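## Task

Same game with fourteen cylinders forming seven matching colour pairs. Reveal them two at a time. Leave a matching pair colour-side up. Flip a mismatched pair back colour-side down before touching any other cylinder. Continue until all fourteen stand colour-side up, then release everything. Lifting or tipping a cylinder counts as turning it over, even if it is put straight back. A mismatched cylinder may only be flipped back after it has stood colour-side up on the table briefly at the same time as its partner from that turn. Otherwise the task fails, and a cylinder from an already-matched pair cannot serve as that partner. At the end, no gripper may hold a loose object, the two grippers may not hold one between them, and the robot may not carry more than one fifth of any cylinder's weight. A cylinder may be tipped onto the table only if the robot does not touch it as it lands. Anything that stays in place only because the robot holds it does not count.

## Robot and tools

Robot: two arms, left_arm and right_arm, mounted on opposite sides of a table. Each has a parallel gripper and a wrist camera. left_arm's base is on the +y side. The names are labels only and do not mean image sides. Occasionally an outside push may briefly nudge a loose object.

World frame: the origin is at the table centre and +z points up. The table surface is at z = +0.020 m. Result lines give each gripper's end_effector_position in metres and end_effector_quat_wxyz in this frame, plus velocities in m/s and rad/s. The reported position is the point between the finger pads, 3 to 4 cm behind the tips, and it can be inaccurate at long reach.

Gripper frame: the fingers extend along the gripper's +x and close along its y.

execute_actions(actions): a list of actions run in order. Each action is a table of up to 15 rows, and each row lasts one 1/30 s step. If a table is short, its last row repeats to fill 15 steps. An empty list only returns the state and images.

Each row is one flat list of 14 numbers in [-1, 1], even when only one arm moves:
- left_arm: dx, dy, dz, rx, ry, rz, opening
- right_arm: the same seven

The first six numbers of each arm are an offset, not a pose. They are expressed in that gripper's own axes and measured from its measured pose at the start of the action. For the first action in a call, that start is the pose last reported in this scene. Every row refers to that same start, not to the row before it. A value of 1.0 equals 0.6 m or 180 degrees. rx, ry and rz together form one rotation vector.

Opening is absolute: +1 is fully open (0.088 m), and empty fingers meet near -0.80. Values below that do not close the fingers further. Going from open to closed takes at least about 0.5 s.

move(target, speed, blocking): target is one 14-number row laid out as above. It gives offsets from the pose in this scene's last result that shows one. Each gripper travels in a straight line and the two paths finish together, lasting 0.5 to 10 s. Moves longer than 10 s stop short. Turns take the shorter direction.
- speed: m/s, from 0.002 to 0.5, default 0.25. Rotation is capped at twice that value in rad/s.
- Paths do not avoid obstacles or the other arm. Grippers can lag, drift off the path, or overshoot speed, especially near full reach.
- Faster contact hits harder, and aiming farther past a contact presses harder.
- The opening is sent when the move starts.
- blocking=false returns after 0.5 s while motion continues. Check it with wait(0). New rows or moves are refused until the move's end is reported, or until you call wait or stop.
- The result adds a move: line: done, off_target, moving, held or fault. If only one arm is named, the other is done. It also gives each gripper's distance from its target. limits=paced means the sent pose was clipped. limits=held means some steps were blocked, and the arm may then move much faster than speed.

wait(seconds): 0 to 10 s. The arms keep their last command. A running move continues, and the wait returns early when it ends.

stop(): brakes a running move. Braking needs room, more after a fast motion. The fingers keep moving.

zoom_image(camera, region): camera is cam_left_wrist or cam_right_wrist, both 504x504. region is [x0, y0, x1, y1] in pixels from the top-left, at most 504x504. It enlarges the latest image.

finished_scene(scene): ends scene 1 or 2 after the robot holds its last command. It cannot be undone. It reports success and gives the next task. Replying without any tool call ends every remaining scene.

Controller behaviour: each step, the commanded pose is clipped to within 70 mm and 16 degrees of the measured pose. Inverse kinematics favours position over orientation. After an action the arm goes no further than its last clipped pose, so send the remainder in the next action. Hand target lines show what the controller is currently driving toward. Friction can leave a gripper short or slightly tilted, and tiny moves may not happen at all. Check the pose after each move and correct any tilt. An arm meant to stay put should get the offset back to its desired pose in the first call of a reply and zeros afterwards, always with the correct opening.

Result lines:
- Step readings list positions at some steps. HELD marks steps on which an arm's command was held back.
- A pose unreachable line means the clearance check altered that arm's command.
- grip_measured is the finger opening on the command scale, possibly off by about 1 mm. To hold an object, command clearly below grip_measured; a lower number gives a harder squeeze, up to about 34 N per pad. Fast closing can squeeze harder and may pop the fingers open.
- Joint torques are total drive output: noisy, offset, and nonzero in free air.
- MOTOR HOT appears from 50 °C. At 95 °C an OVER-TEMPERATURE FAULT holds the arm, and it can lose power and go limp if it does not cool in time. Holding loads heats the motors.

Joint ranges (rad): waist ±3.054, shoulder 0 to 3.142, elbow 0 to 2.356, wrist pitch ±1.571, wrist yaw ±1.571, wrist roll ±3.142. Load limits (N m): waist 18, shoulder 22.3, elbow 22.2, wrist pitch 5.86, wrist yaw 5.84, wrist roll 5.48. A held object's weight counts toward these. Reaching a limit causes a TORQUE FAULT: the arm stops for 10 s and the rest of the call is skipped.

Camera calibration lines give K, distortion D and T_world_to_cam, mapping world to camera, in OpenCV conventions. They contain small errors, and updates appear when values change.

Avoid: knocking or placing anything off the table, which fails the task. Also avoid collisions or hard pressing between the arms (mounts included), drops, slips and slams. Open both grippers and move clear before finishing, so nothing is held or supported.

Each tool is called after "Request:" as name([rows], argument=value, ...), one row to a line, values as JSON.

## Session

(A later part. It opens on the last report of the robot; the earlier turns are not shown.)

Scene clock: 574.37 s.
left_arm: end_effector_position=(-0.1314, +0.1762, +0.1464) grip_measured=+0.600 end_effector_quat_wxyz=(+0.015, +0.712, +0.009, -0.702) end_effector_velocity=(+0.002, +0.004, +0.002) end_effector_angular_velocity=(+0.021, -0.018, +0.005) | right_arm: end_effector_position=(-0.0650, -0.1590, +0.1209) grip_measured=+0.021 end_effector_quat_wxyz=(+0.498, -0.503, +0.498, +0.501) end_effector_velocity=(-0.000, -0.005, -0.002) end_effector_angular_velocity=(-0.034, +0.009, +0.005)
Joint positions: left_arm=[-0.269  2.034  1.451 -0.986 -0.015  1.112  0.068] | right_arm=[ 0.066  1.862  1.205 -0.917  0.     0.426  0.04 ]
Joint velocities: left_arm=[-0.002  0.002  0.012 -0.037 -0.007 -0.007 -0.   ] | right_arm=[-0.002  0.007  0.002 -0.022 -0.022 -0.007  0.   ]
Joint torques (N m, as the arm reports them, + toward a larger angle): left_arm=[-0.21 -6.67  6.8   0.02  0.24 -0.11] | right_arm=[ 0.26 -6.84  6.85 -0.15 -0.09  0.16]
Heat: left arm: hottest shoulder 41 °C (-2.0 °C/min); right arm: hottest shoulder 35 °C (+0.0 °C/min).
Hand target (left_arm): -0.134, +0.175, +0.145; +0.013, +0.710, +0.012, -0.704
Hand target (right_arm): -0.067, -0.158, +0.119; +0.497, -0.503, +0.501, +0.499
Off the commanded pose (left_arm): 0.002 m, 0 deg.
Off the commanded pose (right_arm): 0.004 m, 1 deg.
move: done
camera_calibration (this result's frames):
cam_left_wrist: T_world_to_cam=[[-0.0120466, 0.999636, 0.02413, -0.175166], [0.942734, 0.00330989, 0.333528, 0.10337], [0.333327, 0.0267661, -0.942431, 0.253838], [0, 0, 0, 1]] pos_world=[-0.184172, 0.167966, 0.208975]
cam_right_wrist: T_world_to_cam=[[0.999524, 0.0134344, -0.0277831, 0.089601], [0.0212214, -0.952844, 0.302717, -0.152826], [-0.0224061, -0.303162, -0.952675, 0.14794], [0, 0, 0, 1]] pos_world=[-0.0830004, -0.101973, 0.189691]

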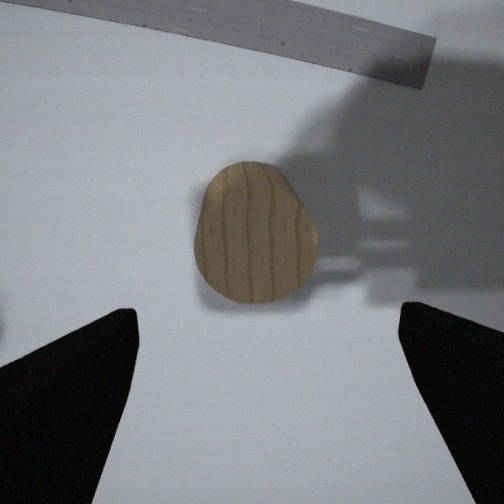

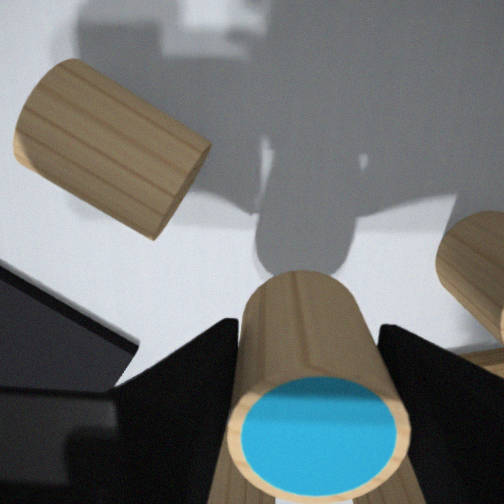

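Request:
move(target=[0.119,0,0.016,0,0,0,0.5, 0.073,0,-0.008,0,0,0,-0.25], speed=0.1)

Request:
move(target=[0,0,0,0,0,0,0.5, 0,0,0,0,0,0,0.4])

Request:
move(target=[0,0,0,0,0,0,-0.25, -0.1,0,0,0,0,0,0.4])

Request:
move(target=[-0.15,0,0,0,0,0,-0.25, 0,0,0,0,0,0,0.55])

Request:
move(target=[-0.208,0.264,-0.292,0,0,0.505,-0.25, -0.25,-0.183,0.125,0,-0.494,0,0.55], speed=0.4)

Scene clock: 579.00 s.
left_arm: end_effector_position=(-0.1394, +0.1735, +0.0788) grip_measured=+0.500 end_effector_quat_wxyz=(+0.017, +0.710, +0.006, -0.704) end_effector_velocity=(+0.004, +0.002, -0.001) end_effector_angular_velocity=(+0.002, -0.025, +0.005) | right_arm: end_effector_position=(-0.0660, -0.1595, +0.0835) grip_measured=+0.021 end_effector_quat_wxyz=(+0.499, -0.497, +0.495, +0.509) end_effector_velocity=(+0.001, -0.003, -0.001) end_effector_angular_velocity=(-0.014, +0.001, +0.005)
Joint positions: left_arm=[-0.285  2.16   1.353 -0.753 -0.015  1.097  0.064] | right_arm=[ 0.069  1.914  1.109 -0.747 -0.     0.427  0.04 ]
Joint velocities: left_arm=[-0.002 -0.002 -0.007 -0.007 -0.022 -0.007 -0.   ] | right_arm=[-0.002  0.002 -0.002 -0.007 -0.007 -0.007 -0.   ]
Joint torques (N m, as the arm reports them, + toward a larger angle): left_arm=[-0.16 -7.35  4.72  0.48  0.03 -0.1 ] | right_arm=[ 0.3  -6.85  3.46  0.34  0.04  0.14]
Heat: left arm: hottest shoulder 41 °C (-1.0 °C/min); right arm: hottest shoulder 35 °C (+0.0 °C/min).
Hand target (left_arm): -0.140, +0.175, +0.075; +0.015, +0.711, +0.009, -0.703
Hand target (right_arm): -0.065, -0.164, +0.077; +0.498, -0.503, +0.498, +0.501
Off the commanded pose (left_arm): 0.004 m, 1 deg.
Off the commanded pose (right_arm): 0.008 m, 1 deg.
move: done
camera_calibration (this result's frames):
cam_left_wrist: T_world_to_cam=[[-0.0108063, 0.999802, 0.0167246, -0.170225], [0.944196, 0.00469589, 0.329352, 0.133788], [0.329208, 0.0193504, -0.944059, 0.193801], [0, 0, 0, 1]] pos_world=[-0.191962, 0.165813, 0.141743]
cam_right_wrist: T_world_to_cam=[[0.999186, 0.0167139, -0.0367069, 0.0907544], [0.0264811, -0.958316, 0.28448, -0.140929], [-0.030422, -0.285221, -0.957979, 0.114903], [0, 0, 0, 1]] pos_world=[-0.0834531, -0.103799, 0.153497]

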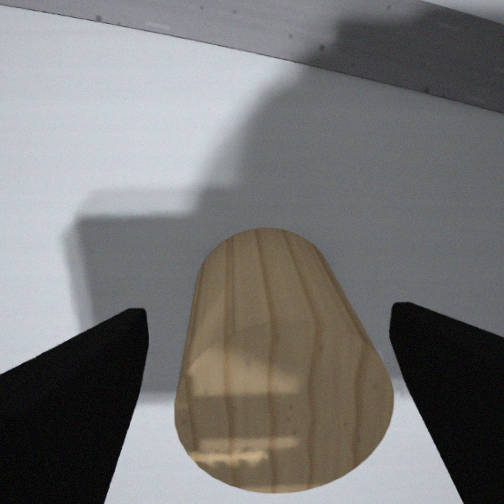

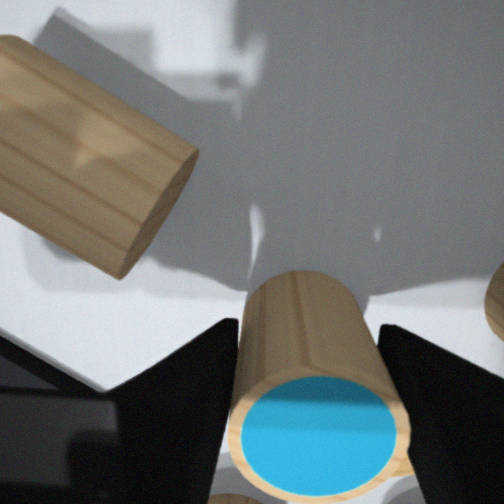

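Scene clock: 579.63 s.
left_arm: end_effector_position=(-0.1394, +0.1735, +0.0788) grip_measured=+0.500 end_effector_quat_wxyz=(+0.017, +0.710, +0.006, -0.704) end_effector_velocity=(+0.001, +0.002, +0.000) end_effector_angular_velocity=(+0.003, -0.009, +0.020) | right_arm: end_effector_position=(-0.0660, -0.1595, +0.0835) grip_measured=+0.398 end_effector_quat_wxyz=(+0.499, -0.497, +0.495, +0.509) end_effector_velocity=(-0.001, -0.003, +0.000) end_effector_angular_velocity=(-0.016, +0.017, +0.005)
Joint positions: left_arm=[-0.285  2.16   1.353 -0.753 -0.015  1.097  0.064] | right_arm=[ 0.069  1.914  1.109 -0.747 -0.001  0.427  0.059]
Joint velocities: left_arm=[-0.002 -0.002 -0.002 -0.007 -0.007 -0.022 -0.   ] | right_arm=[-0.002 -0.002 -0.002 -0.007 -0.022 -0.007  0.001]
Joint torques (N m, as the arm reports them, + toward a larger angle): left_arm=[ 0.   -7.98  5.13  0.26  0.02  0.  ] | right_arm=[ 0.1  -8.15  4.85  0.13  0.01 -0.02]
Heat: left arm: hottest shoulder 41 °C (-1.0 °C/min); right arm: hottest shoulder 35 °C (+0.0 °C/min).
Hand target (left_arm): -0.139, +0.174, +0.079; +0.017, +0.710, +0.006, -0.704
Hand target (right_arm): -0.066, -0.160, +0.084; +0.499, -0.497, +0.495, +0.509
Off the commanded pose (left_arm): 0.000 m, 0 deg.
Off the commanded pose (right_arm): 0.000 m, 0 deg.
move: done
camera_calibration (this result's frames):
cam_left_wrist: T_world_to_cam=[[-0.0108063, 0.999802, 0.0167246, -0.170225], [0.944196, 0.00469589, 0.329352, 0.133788], [0.329208, 0.0193504, -0.944059, 0.193801], [0, 0, 0, 1]] pos_world=[-0.191962, 0.165813, 0.141743]
cam_right_wrist: T_world_to_cam=[[0.999173, 0.0167149, -0.0370547, 0.0908352], [0.0265861, -0.95827, 0.284626, -0.140949], [-0.0307509, -0.285376, -0.957922, 0.114843], [0, 0, 0, 1]] pos_world=[-0.0834813, -0.103812, 0.153494]

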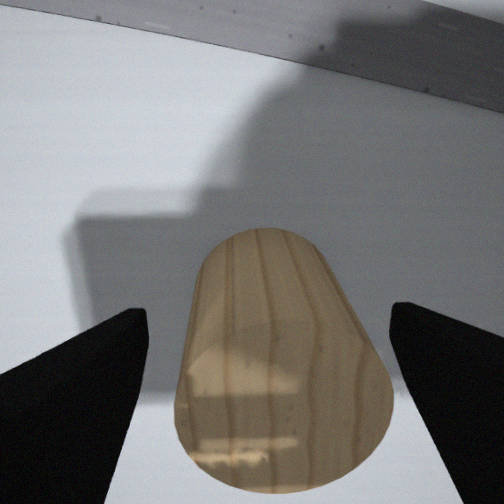

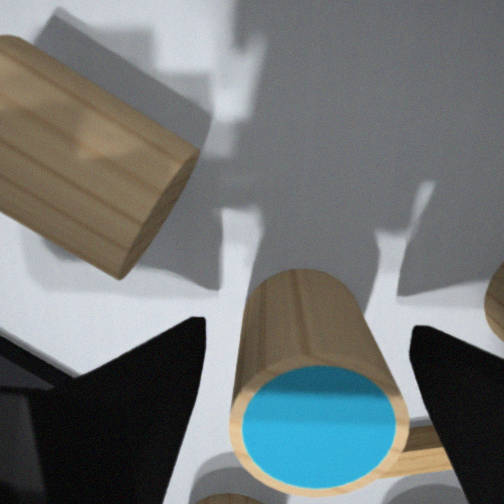

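Scene clock: 580.50 s.
left_arm: end_effector_position=(-0.1394, +0.1734, +0.0788) grip_measured=+0.035 end_effector_quat_wxyz=(+0.017, +0.710, +0.006, -0.704) end_effector_velocity=(+0.002, +0.003, +0.001) end_effector_angular_velocity=(+0.003, -0.010, +0.005) | right_arm: end_effector_position=(-0.0644, -0.1631, +0.1384) grip_measured=+0.400 end_effector_quat_wxyz=(+0.497, -0.502, +0.497, +0.504) end_effector_velocity=(+0.002, -0.002, +0.002) end_effector_angular_velocity=(-0.014, +0.001, +0.000)
Joint positions: left_arm=[-0.285  2.16   1.353 -0.753 -0.015  1.097  0.041] | right_arm=[ 0.069  1.818  1.224 -0.973 -0.001  0.427  0.059]
Joint velocities: left_arm=[-0.002 -0.007 -0.007 -0.007 -0.007 -0.007 -0.   ] | right_arm=[-0.007 -0.002  0.007 -0.022 -0.007 -0.007  0.   ]
Joint torques (N m, as the arm reports them, + toward a larger angle): left_arm=[-0.02 -8.    5.21  0.2   0.06  0.04] | right_arm=[-0.02 -8.65  6.63 -0.04  0.01 -0.03]
Heat: left arm: hottest shoulder 42 °C (+0.0 °C/min); right arm: hottest shoulder 35 °C (+0.0 °C/min).
Hand target (left_arm): -0.139, +0.174, +0.079; +0.017, +0.710, +0.006, -0.704
Hand target (right_arm): -0.066, -0.160, +0.143; +0.499, -0.497, +0.495, +0.509
Off the commanded pose (left_arm): 0.000 m, 0 deg.
Off the commanded pose (right_arm): 0.006 m, 1 deg.
move: done
camera_calibration (this result's frames):
cam_left_wrist: T_world_to_cam=[[-0.0108229, 0.999813, 0.016048, -0.170051], [0.944022, 0.0049246, 0.329846, 0.13362], [0.329705, 0.0187196, -0.943898, 0.193949], [0, 0, 0, 1]] pos_world=[-0.191927, 0.165731, 0.141723]
cam_right_wrist: T_world_to_cam=[[0.999393, 0.0162459, -0.0308185, 0.0903385], [0.0247017, -0.954244, 0.298008, -0.161354], [-0.024567, -0.298588, -0.954066, 0.164194], [0, 0, 0, 1]] pos_world=[-0.0822642, -0.106412, 0.207521]

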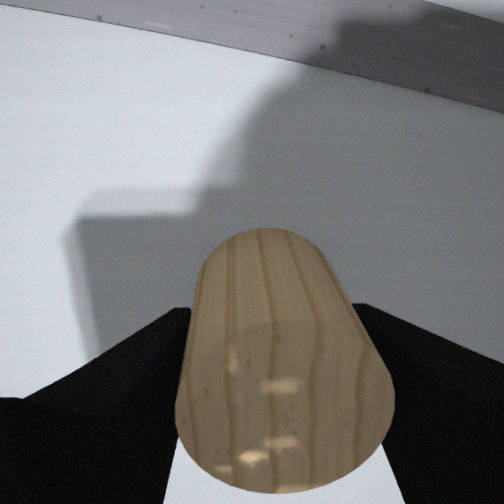

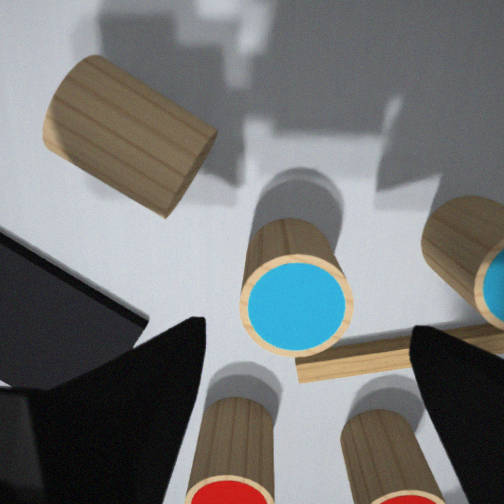

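Scene clock: 581.40 s.
left_arm: end_effector_position=(-0.1389, +0.1768, +0.1625) grip_measured=+0.034 end_effector_quat_wxyz=(+0.012, +0.713, +0.010, -0.701) end_effector_velocity=(+0.001, +0.002, +0.003) end_effector_angular_velocity=(+0.008, -0.012, +0.019) | right_arm: end_effector_position=(-0.0643, -0.1631, +0.1384) grip_measured=+0.550 end_effector_quat_wxyz=(+0.497, -0.502, +0.497, +0.504) end_effector_velocity=(+0.003, -0.003, -0.000) end_effector_angular_velocity=(-0.017, -0.016, +0.005)
Joint positions: left_arm=[-0.288  2.03   1.513 -1.059 -0.015  1.095  0.041] | right_arm=[ 0.069  1.818  1.224 -0.974 -0.001  0.427  0.066]
Joint velocities: left_arm=[-0.002 -0.002  0.007 -0.022 -0.007 -0.022 -0.   ] | right_arm=[-0.002  0.002  0.002 -0.022  0.007 -0.007 -0.   ]
Joint torques (N m, as the arm reports them, + toward a larger angle): left_arm=[-0.19 -8.74  6.91 -0.03  0.05 -0.07] | right_arm=[ 0.09 -7.89  5.33  0.13  0.01 -0.02]
Heat: left arm: hottest shoulder 42 °C (+1.0 °C/min); right arm: hottest shoulder 36 °C (+1.0 °C/min).
Hand target (left_arm): -0.141, +0.175, +0.169; +0.017, +0.710, +0.006, -0.704
Hand target (right_arm): -0.064, -0.163, +0.138; +0.497, -0.502, +0.497, +0.504
Off the commanded pose (left_arm): 0.007 m, 1 deg.
Off the commanded pose (right_arm): 0.000 m, 0 deg.
move: done
camera_calibration (this result's frames):
cam_left_wrist: T_world_to_cam=[[-0.00984307, 0.999478, 0.0307702, -0.176995], [0.941685, -0.00108545, 0.336493, 0.105191], [0.336351, 0.032288, -0.941183, 0.270796], [0, 0, 0, 1]] pos_world=[-0.191881, 0.168273, 0.224919]
cam_right_wrist: T_world_to_cam=[[0.999398, 0.0162352, -0.0306625, 0.0902815], [0.0246534, -0.954141, 0.298341, -0.161459], [-0.0244127, -0.298918, -0.953967, 0.164115], [0, 0, 0, 1]] pos_world=[-0.0822401, -0.106464, 0.207498]

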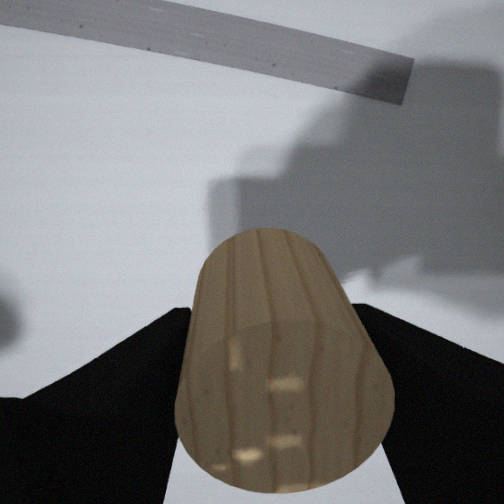

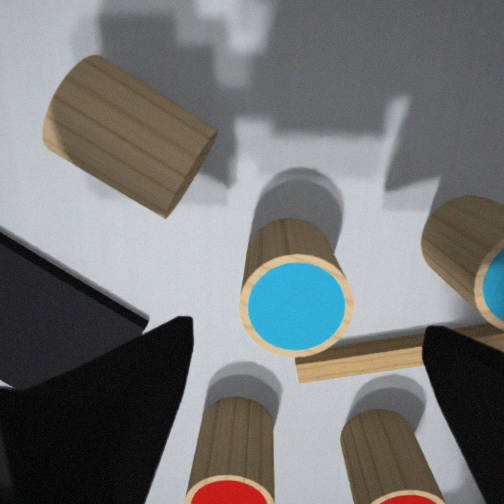

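Scene clock: 584.03 s.
left_arm: end_effector_position=(+0.0375, +0.0271, +0.2902) grip_measured=+0.034 end_effector_quat_wxyz=(+0.504, +0.510, -0.501, -0.485) end_effector_velocity=(+0.002, -0.001, -0.006) end_effector_angular_velocity=(+0.017, -0.007, +0.010) | right_arm: end_effector_position=(+0.0435, -0.0857, +0.2979) grip_measured=+0.550 end_effector_quat_wxyz=(+0.701, +0.008, +0.004, +0.713) end_effector_velocity=(-0.000, -0.000, -0.003) end_effector_angular_velocity=(-0.012, +0.006, +0.005)
Joint positions: left_arm=[0.191 1.862 0.838 1.034 0.007 1.593 0.041] | right_arm=[-0.25   1.285  0.434  0.856  0.1    0.017  0.066]
Joint velocities: left_arm=[ 0.002  0.012  0.002 -0.007 -0.007  0.007 -0.   ] | right_arm=[-0.002  0.002 -0.002 -0.007 -0.007  0.007 -0.   ]
Joint torques (N m, as the arm reports them, + toward a larger angle): left_arm=[ 0.29 -6.19  7.22  2.14  0.19  0.03] | right_arm=[-0.21 -3.72  4.4   1.96 -0.14 -0.19]
Heat: left arm: hottest shoulder 42 °C (+1.0 °C/min); right arm: hottest shoulder 36 °C (+1.0 °C/min).
Hand target (left_arm): +0.038, +0.025, +0.293; +0.505, +0.507, -0.506, -0.482
Hand target (right_arm): +0.044, -0.087, +0.289; +0.701, -0.003, +0.009, +0.714
Off the commanded pose (left_arm): 0.003 m, 1 deg.
Off the commanded pose (right_arm): 0.010 m, 2 deg.
move: off_target (right_arm)
camera_calibration (this result's frames):
cam_left_wrist: T_world_to_cam=[[0.0430266, 0.0231068, -0.998807, 0.293704], [0.936574, 0.347116, 0.048376, -0.0296194], [0.347819, -0.937538, -0.00670602, 0.0911794], [0, 0, 0, 1]] pos_world=[-0.0166103, 0.0889789, 0.295398]
cam_right_wrist: T_world_to_cam=[[0.998821, 0.0470869, -0.0118431, -0.0167539], [0.0026095, -0.295627, -0.9553, 0.293045], [-0.0484833, 0.954142, -0.295401, 0.254218], [0, 0, 0, 1]] pos_world=[0.0282948, -0.15514, 0.354844]

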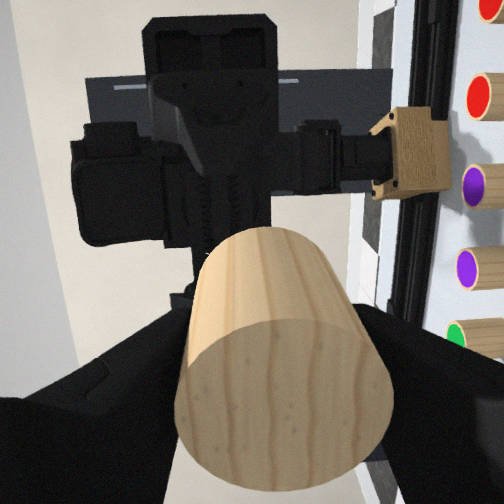

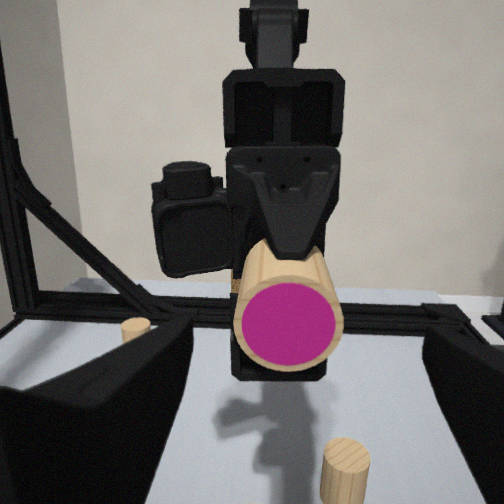

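Request:
move(target=[0,0,0,0,0,0,-0.25, 0.108,0.007,-0.004,0,0,0,0.55], speed=0.15)

Request:
move(target=[0,0,0,0,0,0,-0.25, 0,0,0,0,0,0,-0.25])

Request:
move(target=[0,0,0,0,0,0,0.6, 0,0,0,0,0,0,-0.25])

Request:
move(target=[-0.1,0,0,-0.006,0,0,0.6, 0,0,0,-0.006,0,-0.007,-0.25])

Request:
move(target=[-0.047,-0.228,-0.113,0,0,-0.499,0.6, -0.095,0.062,-0.292,0,0.503,0,-0.25], speed=0.4)

Scene clock: 588.90 s.
left_arm: end_effector_position=(+0.0376, +0.0270, +0.2898) grip_measured=+0.033 end_effector_quat_wxyz=(+0.504, +0.510, -0.501, -0.485) end_effector_velocity=(+0.002, +0.001, -0.005) end_effector_angular_velocity=(+0.022, +0.008, +0.019) | right_arm: end_effector_position=(+0.0376, -0.0244, +0.2954) grip_measured=+0.550 end_effector_quat_wxyz=(+0.701, +0.007, +0.005, +0.713) end_effector_velocity=(-0.002, +0.001, -0.004) end_effector_angular_velocity=(-0.012, -0.009, +0.010)
Joint positions: left_arm=[0.191 1.863 0.838 1.035 0.007 1.593 0.041] | right_arm=[-0.255  1.559  0.644  0.918  0.096  0.016  0.066]
Joint velocities: left_arm=[-0.002 -0.002 -0.002 -0.022 -0.022 -0.007  0.   ] | right_arm=[ 0.002  0.007  0.002 -0.007 -0.007 -0.007 -0.   ]
Joint torques (N m, as the arm reports them, + toward a larger angle): left_arm=[ 0.   -7.06  5.99  1.69 -0.01 -0.06] | right_arm=[-0.22 -5.4   7.59  1.97 -0.1   0.01]
Heat: left arm: hottest shoulder 42 °C (+2.0 °C/min); right arm: hottest shoulder 35 °C (+0.0 °C/min).
Hand target (left_arm): +0.038, +0.027, +0.290; +0.504, +0.510, -0.501, -0.485
Hand target (right_arm): +0.038, -0.021, +0.296; +0.701, +0.008, +0.004, +0.713
Off the commanded pose (left_arm): 0.000 m, 0 deg.
Off the commanded pose (right_arm): 0.004 m, 0 deg.
move: done
camera_calibration (this result's frames):
cam_left_wrist: T_world_to_cam=[[0.0430175, 0.0234877, -0.998798, 0.293287], [0.936574, 0.347097, 0.0484999, -0.0297015], [0.347819, -0.937535, -0.00706676, 0.0910665], [0, 0, 0, 1]] pos_world=[-0.0164735, 0.0887987, 0.295019]
cam_right_wrist: T_world_to_cam=[[0.998845, 0.0466868, -0.0113373, -0.0140075], [0.00304717, -0.297067, -0.954852, 0.308637], [-0.0479469, 0.953715, -0.296866, 0.195172], [0, 0, 0, 1]] pos_world=[0.0224087, -0.0937984, 0.352483]

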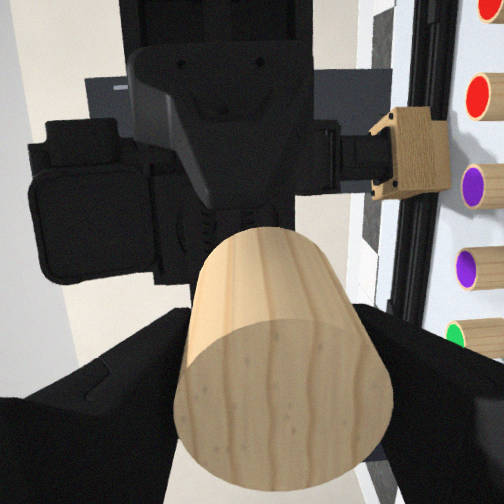

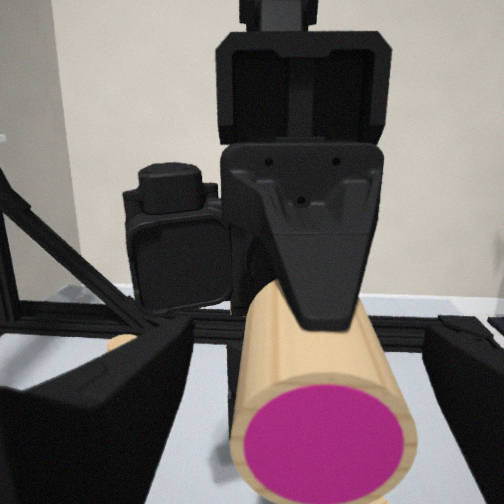

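Scene clock: 589.40 s.
left_arm: end_effector_position=(+0.0372, +0.0269, +0.2897) grip_measured=+0.033 end_effector_quat_wxyz=(+0.503, +0.510, -0.501, -0.486) end_effector_velocity=(-0.000, +0.001, -0.001) end_effector_angular_velocity=(+0.007, +0.022, +0.005) | right_arm: end_effector_position=(+0.0382, -0.0244, +0.2954) grip_measured=+0.022 end_effector_quat_wxyz=(+0.701, +0.007, +0.005, +0.713) end_effector_velocity=(+0.000, -0.001, -0.002) end_effector_angular_velocity=(-0.007, -0.008, +0.005)
Joint positions: left_arm=[0.19  1.863 0.838 1.035 0.008 1.593 0.041] | right_arm=[-0.256  1.559  0.644  0.918  0.096  0.016  0.04 ]
Joint velocities: left_arm=[-0.002 -0.002 -0.002 -0.007 -0.007 -0.022 -0.   ] | right_arm=[-0.002 -0.002 -0.002 -0.007 -0.007 -0.007  0.   ]
Joint torques (N m, as the arm reports them, + toward a larger angle): left_arm=[ 0.   -6.92  5.9   1.79  0.   -0.02] | right_arm=[ 0.17 -6.55  6.04  1.84 -0.02  0.  ]
Heat: left arm: hottest shoulder 42 °C (+2.0 °C/min); right arm: hottest shoulder 35 °C (+0.0 °C/min).
Hand target (left_arm): +0.038, +0.027, +0.290; +0.504, +0.510, -0.501, -0.485
Hand target (right_arm): +0.038, -0.024, +0.295; +0.701, +0.007, +0.005, +0.713
Off the commanded pose (left_arm): 0.000 m, 0 deg.
Off the commanded pose (right_arm): 0.001 m, 0 deg.
move: done
camera_calibration (this result's frames):
cam_left_wrist: T_world_to_cam=[[0.0430354, 0.0238194, -0.99879, 0.293211], [0.936971, 0.346007, 0.0486234, -0.029308], [0.346746, -0.93793, -0.00742758, 0.0913583], [0, 0, 0, 1]] pos_world=[-0.0168358, 0.0888443, 0.29496]
cam_right_wrist: T_world_to_cam=[[0.998915, 0.0451626, -0.0113386, -0.0145978], [0.00259262, -0.297071, -0.954852, 0.308664], [-0.046492, 0.953787, -0.296866, 0.195106], [0, 0, 0, 1]] pos_world=[0.0228526, -0.0937349, 0.352483]

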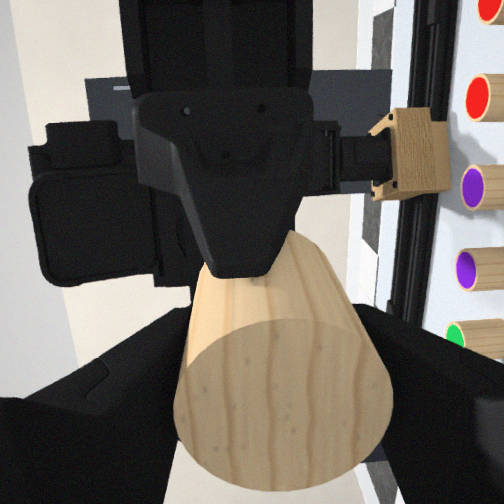

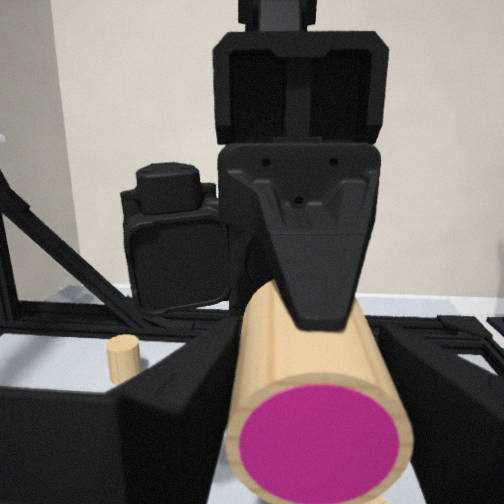

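Scene clock: 590.07 s.
left_arm: end_effector_position=(+0.0372, +0.0269, +0.2897) grip_measured=+0.598 end_effector_quat_wxyz=(+0.503, +0.510, -0.501, -0.486) end_effector_velocity=(-0.002, +0.001, -0.001) end_effector_angular_velocity=(+0.007, +0.007, -0.010) | right_arm: end_effector_position=(+0.0382, -0.0244, +0.2954) grip_measured=+0.022 end_effector_quat_wxyz=(+0.701, +0.007, +0.005, +0.713) end_effector_velocity=(+0.000, -0.001, -0.000) end_effector_angular_velocity=(+0.003, -0.007, +0.005)
Joint positions: left_arm=[0.19  1.863 0.838 1.035 0.008 1.593 0.068] | right_arm=[-0.256  1.559  0.644  0.918  0.096  0.016  0.04 ]
Joint velocities: left_arm=[-0.002 -0.002 -0.002 -0.007  0.007 -0.007  0.001] | right_arm=[-0.002 -0.002 -0.007  0.007 -0.007 -0.007  0.   ]
Joint torques (N m, as the arm reports them, + toward a larger angle): left_arm=[ 0.01 -6.71  5.86  1.74  0.03 -0.07] | right_arm=[ 0.05 -6.53  6.01  1.85  0.   -0.01]
Heat: left arm: hottest shoulder 42 °C (+2.0 °C/min); right arm: hottest shoulder 35 °C (+0.0 °C/min).
Hand target (left_arm): +0.037, +0.027, +0.290; +0.503, +0.510, -0.501, -0.486
Hand target (right_arm): +0.038, -0.024, +0.295; +0.701, +0.007, +0.005, +0.713
Off the commanded pose (left_arm): 0.000 m, 0 deg.
Off the commanded pose (right_arm): 0.000 m, 0 deg.
move: done
camera_calibration (this result's frames):
cam_left_wrist: T_world_to_cam=[[0.0430354, 0.0238194, -0.99879, 0.293211], [0.936971, 0.346007, 0.0486234, -0.029308], [0.346746, -0.93793, -0.00742758, 0.0913583], [0, 0, 0, 1]] pos_world=[-0.0168358, 0.0888443, 0.29496]
cam_right_wrist: T_world_to_cam=[[0.998915, 0.0451626, -0.0113386, -0.0145978], [0.00259262, -0.297071, -0.954852, 0.308664], [-0.046492, 0.953787, -0.296866, 0.195106], [0, 0, 0, 1]] pos_world=[0.0228526, -0.0937349, 0.352483]

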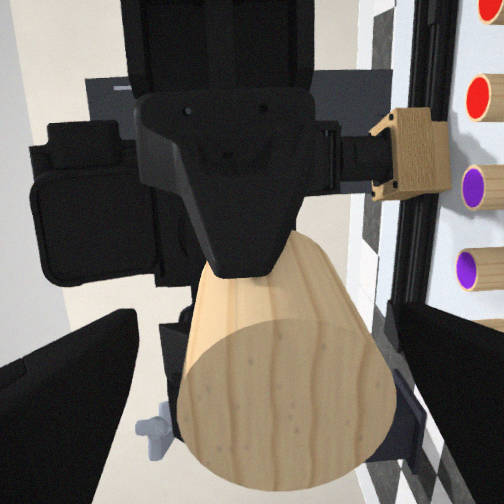

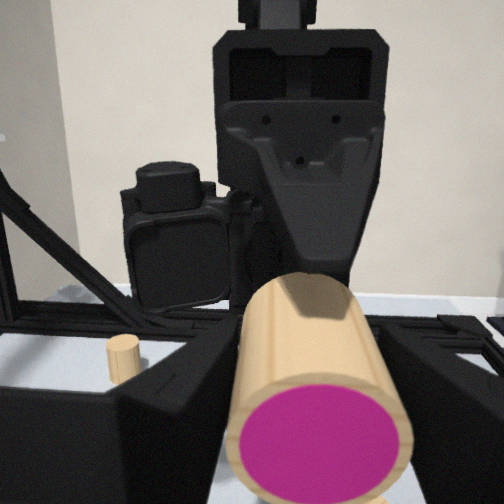

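Scene clock: 590.97 s.
left_arm: end_effector_position=(+0.0352, +0.0846, +0.2864) grip_measured=+0.600 end_effector_quat_wxyz=(+0.505, +0.508, -0.495, -0.491) end_effector_velocity=(-0.000, +0.002, +0.001) end_effector_angular_velocity=(+0.002, +0.022, +0.005) | right_arm: end_effector_position=(+0.0390, -0.0246, +0.2954) grip_measured=+0.022 end_effector_quat_wxyz=(+0.709, +0.003, +0.000, +0.705) end_effector_velocity=(+0.000, -0.001, -0.005) end_effector_angular_velocity=(-0.022, -0.010, +0.005)
Joint positions: left_arm=[0.19  1.685 0.596 1.09  0.008 1.578 0.068] | right_arm=[-0.247  1.559  0.644  0.918  0.127  0.004  0.04 ]
Joint velocities: left_arm=[-0.002 -0.012 -0.007 -0.007 -0.007 -0.022 -0.   ] | right_arm=[-0.002 -0.002 -0.002 -0.022 -0.007 -0.007 -0.   ]
Joint torques (N m, as the arm reports them, + toward a larger angle): left_arm=[ 0.   -6.59  4.93  2.03  0.01 -0.14] | right_arm=[ 0.32 -6.32  6.15  1.87  0.09 -0.16]
Heat: left arm: hottest shoulder 42 °C (+2.0 °C/min); right arm: hottest shoulder 35 °C (+0.0 °C/min).
Hand target (left_arm): +0.035, +0.087, +0.289; +0.508, +0.505, -0.497, -0.490
Hand target (right_arm): +0.038, -0.024, +0.295; +0.709, +0.000, -0.002, +0.705
Off the commanded pose (left_arm): 0.004 m, 1 deg.
Off the commanded pose (right_arm): 0.001 m, 0 deg.
move: done
camera_calibration (this result's frames):
cam_left_wrist: T_world_to_cam=[[0.0275185, 0.0318003, -0.999115, 0.288546], [0.937664, 0.345588, 0.0368255, -0.0438972], [0.346453, -0.937847, -0.0203079, 0.149785], [0, 0, 0, 1]] pos_world=[-0.0186731, 0.14647, 0.292949]
cam_right_wrist: T_world_to_cam=[[0.999726, 0.0233911, 0.000758404, -0.0195447], [0.00767653, -0.297134, -0.954805, 0.308366], [-0.0221086, 0.954549, -0.297232, 0.194578], [0, 0, 0, 1]] pos_world=[0.021474, -0.0936506, 0.352279]

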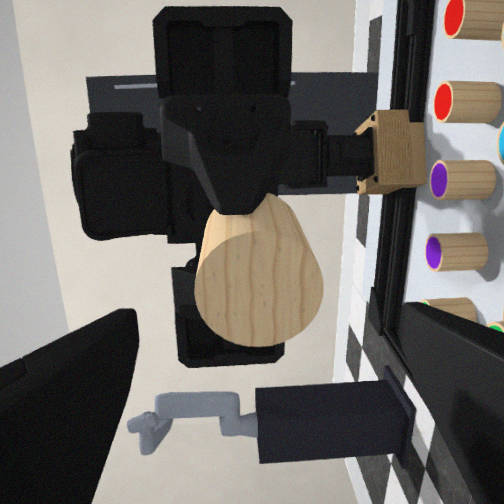

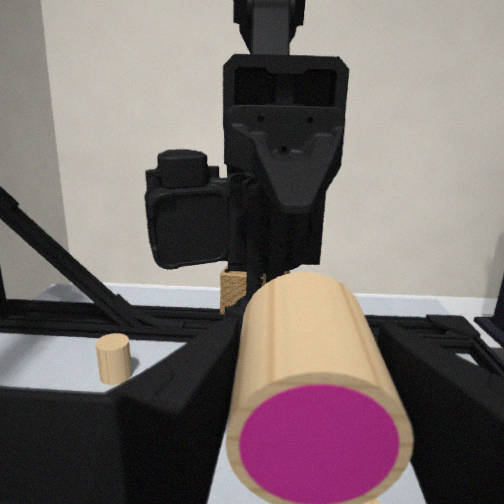

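Scene clock: 593.57 s.
left_arm: end_effector_position=(+0.1012, +0.1152, +0.1509) grip_measured=+0.600 end_effector_quat_wxyz=(+0.016, +0.706, +0.009, -0.708) end_effector_velocity=(-0.002, -0.000, -0.003) end_effector_angular_velocity=(+0.011, +0.010, +0.005) | right_arm: end_effector_position=(+0.0038, -0.0822, +0.1224) grip_measured=+0.022 end_effector_quat_wxyz=(+0.504, -0.499, +0.500, +0.497) end_effector_velocity=(+0.000, -0.005, -0.002) end_effector_angular_velocity=(-0.031, +0.017, +0.029)
Joint positions: left_arm=[ 0.352  2.156  1.659 -1.064  0.003  1.732  0.068] | right_arm=[-0.184  2.043  1.469 -0.996  0.006  0.193  0.04 ]
Joint velocities: left_arm=[-0.002  0.012  0.007 -0.007  0.007 -0.007 -0.   ] | right_arm=[-0.007  0.007  0.002 -0.022 -0.022 -0.037 -0.   ]
Joint torques (N m, as the arm reports them, + toward a larger angle): left_arm=[ 0.07 -7.6   6.82 -0.02 -0.14  0.13] | right_arm=[ 0.23 -8.    6.82 -0.06 -0.14  0.16]
Heat: left arm: hottest shoulder 42 °C (+3.0 °C/min); right arm: hottest shoulder 36 °C (+1.0 °C/min).
Hand target (left_arm): +0.103, +0.114, +0.149; +0.014, +0.708, +0.010, -0.706
Hand target (right_arm): +0.002, -0.081, +0.120; +0.503, -0.499, +0.503, +0.494
Off the commanded pose (left_arm): 0.002 m, 1 deg.
Off the commanded pose (right_arm): 0.004 m, 1 deg.
move: done
camera_calibration (this result's frames):
cam_left_wrist: T_world_to_cam=[[-0.0127496, 0.999677, 0.0219723, -0.111117], [0.947493, 0.00505639, 0.319738, -0.115812], [0.319524, 0.0248952, -0.947251, 0.18452], [0, 0, 0, 1]] pos_world=[0.0493555, 0.107073, 0.214258]
cam_right_wrist: T_world_to_cam=[[0.999728, -0.00361017, -0.0230365, 0.0178227], [0.0034358, -0.954351, 0.298667, -0.0810716], [-0.0230631, -0.298665, -0.954079, 0.174659], [0, 0, 0, 1]] pos_world=[-0.0135111, -0.025142, 0.191262]

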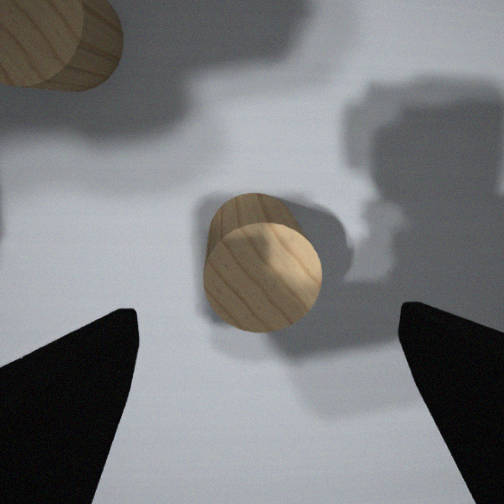

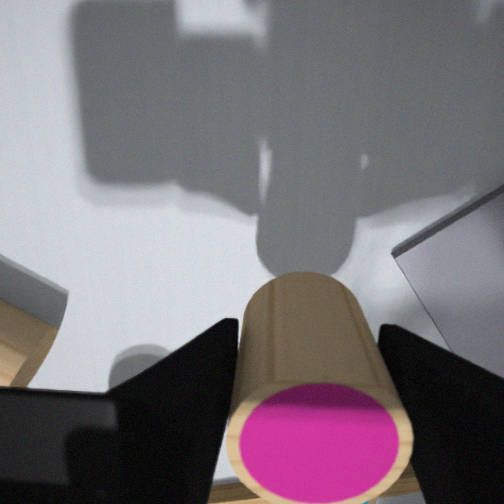

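Request:
move(target=[0.126,-0.003,-0.003,0,0,0,0.5, 0.075,0.008,0,0,0,0,-0.25], speed=0.1)

Request:
move(target=[0,0,0,0,0,0,-0.25, 0,0,0,0,0,0,0.5])

Request:
move(target=[-0.15,0,0,0,0,0,-0.25, -0.1,0,0,0,0,0,0.55])

Request:
move(target=[-0.205,0.152,0.109,0,0,0.503,-0.25, -0.25,-0.072,-0.012,0,-0.494,0,0.55], speed=0.4)

Scene clock: 598.77 s.
left_arm: end_effector_position=(+0.1026, +0.1148, +0.0794) grip_measured=+0.500 end_effector_quat_wxyz=(+0.019, +0.707, +0.006, -0.707) end_effector_velocity=(+0.000, -0.001, +0.000) end_effector_angular_velocity=(-0.006, -0.008, +0.020) | right_arm: end_effector_position=(-0.0006, -0.0777, +0.0850) grip_measured=+0.022 end_effector_quat_wxyz=(+0.508, -0.493, +0.495, +0.504) end_effector_velocity=(-0.000, -0.001, -0.001) end_effector_angular_velocity=(+0.001, +0.008, -0.010)
Joint positions: left_arm=[ 0.355  2.255  1.518 -0.816  0.003  1.734  0.064] | right_arm=[-0.175  2.1    1.396 -0.844  0.006  0.198  0.04 ]
Joint velocities: left_arm=[-0.002 -0.002 -0.002  0.007 -0.007 -0.022 -0.   ] | right_arm=[-0.002 -0.002 -0.007  0.007 -0.007  0.007 -0.   ]
Joint torques (N m, as the arm reports them, + toward a larger angle): left_arm=[ 0.23 -7.96  4.84  0.42  0.04  0.1 ] | right_arm=[ 0.3  -8.44  3.76  0.32  0.01  0.16]
Heat: left arm: hottest shoulder 42 °C (+3.0 °C/min); right arm: hottest shoulder 36 °C (+1.0 °C/min).
Hand target (left_arm): +0.103, +0.117, +0.075; +0.016, +0.706, +0.008, -0.708
Hand target (right_arm): -0.001, -0.082, +0.078; +0.504, -0.499, +0.500, +0.497
Off the commanded pose (left_arm): 0.004 m, 1 deg.
Off the commanded pose (right_arm): 0.009 m, 1 deg.
move: off_target (right_arm)
camera_calibration (this result's frames):
cam_left_wrist: T_world_to_cam=[[-0.0139247, 0.999814, 0.0133456, -0.108338], [0.946926, 0.00889898, 0.321329, -0.0947714], [0.321151, 0.0171117, -0.946873, 0.117128], [0, 0, 0, 1]] pos_world=[0.0506172, 0.107157, 0.142804]
cam_right_wrist: T_world_to_cam=[[0.999627, 0.000750855, -0.0272836, 0.02209], [0.00830408, -0.960599, 0.277812, -0.0643093], [-0.026, -0.277936, -0.960248, 0.142389], [0, 0, 0, 1]] pos_world=[-0.0178456, -0.0222171, 0.155198]

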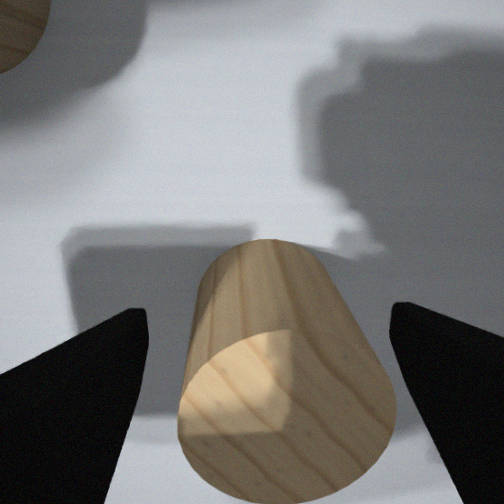

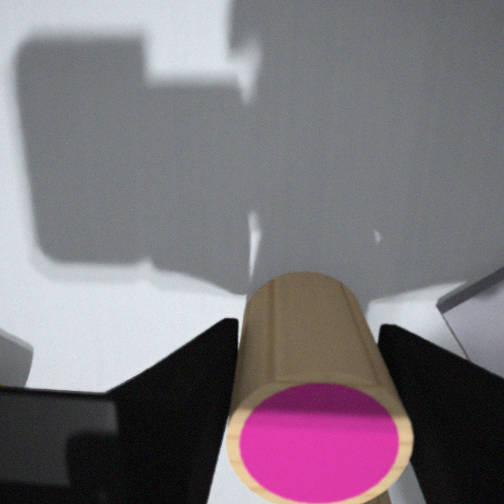

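Scene clock: 599.40 s.
left_arm: end_effector_position=(+0.1026, +0.1151, +0.0794) grip_measured=+0.036 end_effector_quat_wxyz=(+0.019, +0.707, +0.006, -0.707) end_effector_velocity=(-0.003, +0.003, +0.001) end_effector_angular_velocity=(+0.015, +0.011, +0.019) | right_arm: end_effector_position=(-0.0007, -0.0777, +0.0850) grip_measured=+0.498 end_effector_quat_wxyz=(+0.507, -0.493, +0.495, +0.504) end_effector_velocity=(+0.001, -0.004, -0.001) end_effector_angular_velocity=(-0.013, +0.004, +0.020)
Joint positions: left_arm=[ 0.355  2.255  1.518 -0.817  0.003  1.734  0.041] | right_arm=[-0.175  2.1    1.396 -0.844  0.006  0.198  0.063]
Joint velocities: left_arm=[-0.002 -0.002  0.002 -0.022  0.007 -0.022 -0.   ] | right_arm=[-0.002 -0.002 -0.007 -0.007 -0.007 -0.022  0.001]
Joint torques (N m, as the arm reports them, + toward a larger angle): left_arm=[-0.05 -8.59  5.24  0.3   0.05  0.02] | right_arm=[ 0.06 -9.74  5.11  0.14  0.   -0.01]
Heat: left arm: hottest shoulder 42 °C (+3.0 °C/min); right arm: hottest shoulder 36 °C (+1.0 °C/min).
Hand target (left_arm): +0.103, +0.115, +0.079; +0.019, +0.707, +0.006, -0.707
Hand target (right_arm): -0.001, -0.078, +0.085; +0.507, -0.493, +0.495, +0.504
Off the commanded pose (left_arm): 0.000 m, 0 deg.
Off the commanded pose (right_arm): 0.000 m, 0 deg.
move: done
camera_calibration (this result's frames):
cam_left_wrist: T_world_to_cam=[[-0.0139337, 0.999797, 0.0145405, -0.108686], [0.946878, 0.00852075, 0.32148, -0.0947425], [0.321291, 0.0182474, -0.946805, 0.116966], [0, 0, 0, 1]] pos_world=[0.0506149, 0.107337, 0.142782]
cam_right_wrist: T_world_to_cam=[[0.999617, 0.000757528, -0.0276577, 0.0221786], [0.00841641, -0.960579, 0.27788, -0.0643234], [-0.0263569, -0.278006, -0.960218, 0.142376], [0, 0, 0, 1]] pos_world=[-0.0178761, -0.0222231, 0.1552]

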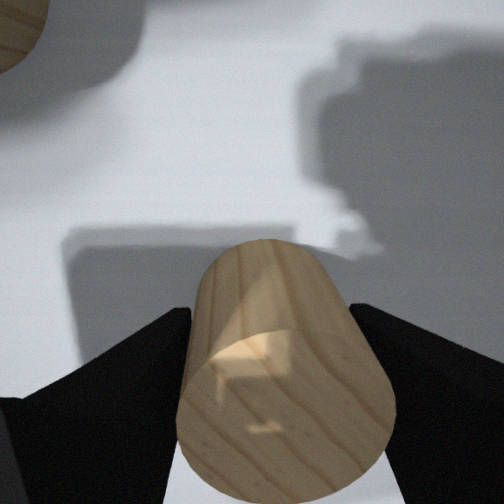

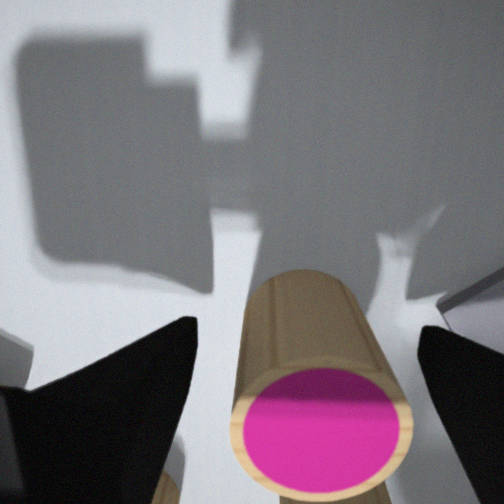

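Scene clock: 600.30 s.
left_arm: end_effector_position=(+0.1019, +0.1187, +0.1635) grip_measured=+0.036 end_effector_quat_wxyz=(+0.014, +0.706, +0.011, -0.708) end_effector_velocity=(-0.000, +0.003, +0.003) end_effector_angular_velocity=(+0.013, -0.005, +0.005) | right_arm: end_effector_position=(+0.0001, -0.0816, +0.1399) grip_measured=+0.550 end_effector_quat_wxyz=(+0.505, -0.497, +0.498, +0.500) end_effector_velocity=(-0.000, -0.001, +0.001) end_effector_angular_velocity=(-0.007, +0.021, +0.015)
Joint positions: left_arm=[ 0.355  2.138  1.681 -1.112  0.003  1.734  0.041] | right_arm=[-0.175  2.022  1.51  -1.05   0.006  0.198  0.066]
Joint velocities: left_arm=[-0.002 -0.002  0.007 -0.022 -0.007 -0.007 -0.   ] | right_arm=[-0.007 -0.002  0.002 -0.007 -0.022 -0.022 -0.   ]
Joint torques (N m, as the arm reports them, + toward a larger angle): left_arm=[-0.21 -9.19  7.02 -0.01  0.08 -0.02] | right_arm=[  0.12 -10.18   6.8   -0.04   0.    -0.01]
Heat: left arm: hottest shoulder 43 °C (+4.0 °C/min); right arm: hottest shoulder 37 °C (+2.0 °C/min).
Hand target (left_arm): +0.102, +0.116, +0.169; +0.019, +0.707, +0.006, -0.707
Hand target (right_arm): -0.001, -0.079, +0.145; +0.507, -0.493, +0.495, +0.504
Off the commanded pose (left_arm): 0.006 m, 1 deg.
Off the commanded pose (right_arm): 0.006 m, 1 deg.
move: done
camera_calibration (this result's frames):
cam_left_wrist: T_world_to_cam=[[-0.0138696, 0.999478, 0.0291621, -0.115941], [0.947816, 0.00385117, 0.318794, -0.120192], [0.318515, 0.0320619, -0.947375, 0.195431], [0, 0, 0, 1]] pos_world=[0.0500642, 0.110078, 0.226844]
cam_right_wrist: T_world_to_cam=[[0.99969, 0.000383792, -0.024883, 0.0225061], [0.00762384, -0.956529, 0.291539, -0.08497], [-0.0236894, -0.291638, -0.956235, 0.192334], [0, 0, 0, 1]] pos_world=[-0.017295, -0.0251929, 0.209249]

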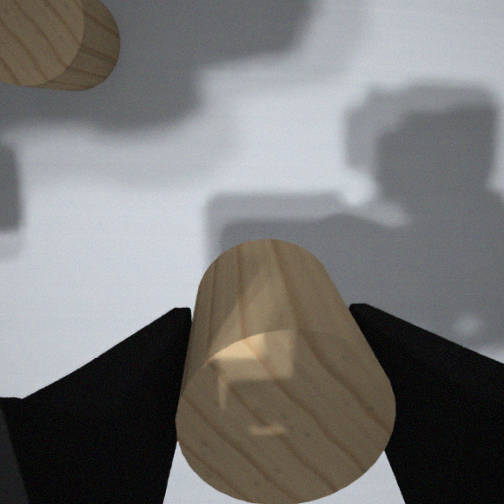

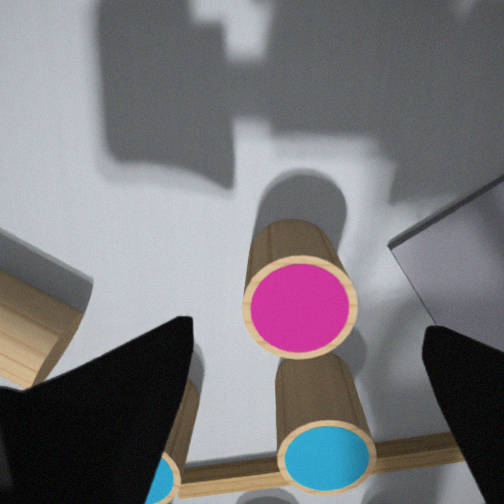

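Scene clock: 602.87 s.
left_arm: end_effector_position=(+0.0396, +0.0264, +0.2901) grip_measured=+0.035 end_effector_quat_wxyz=(+0.509, +0.503, -0.499, -0.489) end_effector_velocity=(-0.000, +0.000, -0.001) end_effector_angular_velocity=(-0.003, +0.007, +0.005) | right_arm: end_effector_position=(+0.0421, -0.0894, +0.2993) grip_measured=+0.550 end_effector_quat_wxyz=(+0.706, +0.009, +0.001, +0.708) end_effector_velocity=(-0.000, -0.001, +0.001) end_effector_angular_velocity=(+0.012, -0.020, +0.005)
Joint positions: left_arm=[0.198 1.867 0.84  1.042 0.017 1.574 0.041] | right_arm=[-0.23   1.269  0.424  0.856  0.136  0.012  0.066]
Joint velocities: left_arm=[-0.002  0.002 -0.002  0.007 -0.007 -0.007 -0.   ] | right_arm=[-0.002  0.002 -0.007  0.022 -0.007 -0.022 -0.   ]
Joint torques (N m, as the arm reports them, + toward a larger angle): left_arm=[-0.23 -6.2   5.56  2.1  -0.21 -0.15] | right_arm=[-0.08 -3.65  4.4   1.95 -0.11 -0.18]
Heat: left arm: hottest shoulder 43 °C (+4.0 °C/min); right arm: hottest shoulder 37 °C (+2.0 °C/min).
Hand target (left_arm): +0.039, +0.026, +0.287; +0.510, +0.504, -0.496, -0.490
Hand target (right_arm): +0.043, -0.090, +0.290; +0.706, -0.002, +0.005, +0.708
Off the commanded pose (left_arm): 0.003 m, 1 deg.
Off the commanded pose (right_arm): 0.009 m, 2 deg.
move: off_target (right_arm)
camera_calibration (this result's frames):
cam_left_wrist: T_world_to_cam=[[0.0250791, 0.0183522, -0.999517, 0.294538], [0.938281, 0.344581, 0.0298695, -0.0259652], [0.344963, -0.938577, -0.00857774, 0.0904353], [0, 0, 0, 1]] pos_world=[-0.0142209, 0.0884222, 0.295947]
cam_right_wrist: T_world_to_cam=[[0.999492, 0.0307261, -0.00847949, -0.0177266], [0.000791318, -0.289863, -0.957068, 0.294418], [-0.0318649, 0.956575, -0.28974, 0.255937], [0, 0, 0, 1]] pos_world=[0.02564, -0.158937, 0.355783]

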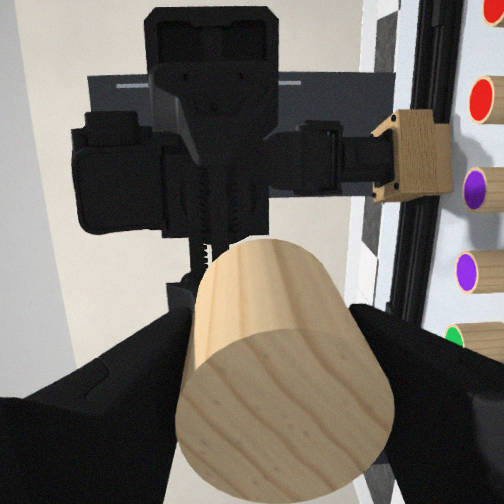

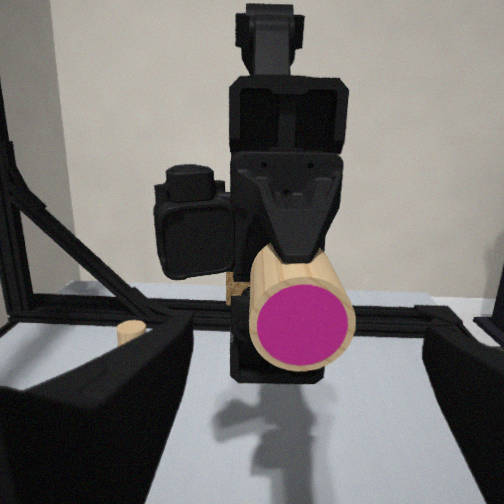

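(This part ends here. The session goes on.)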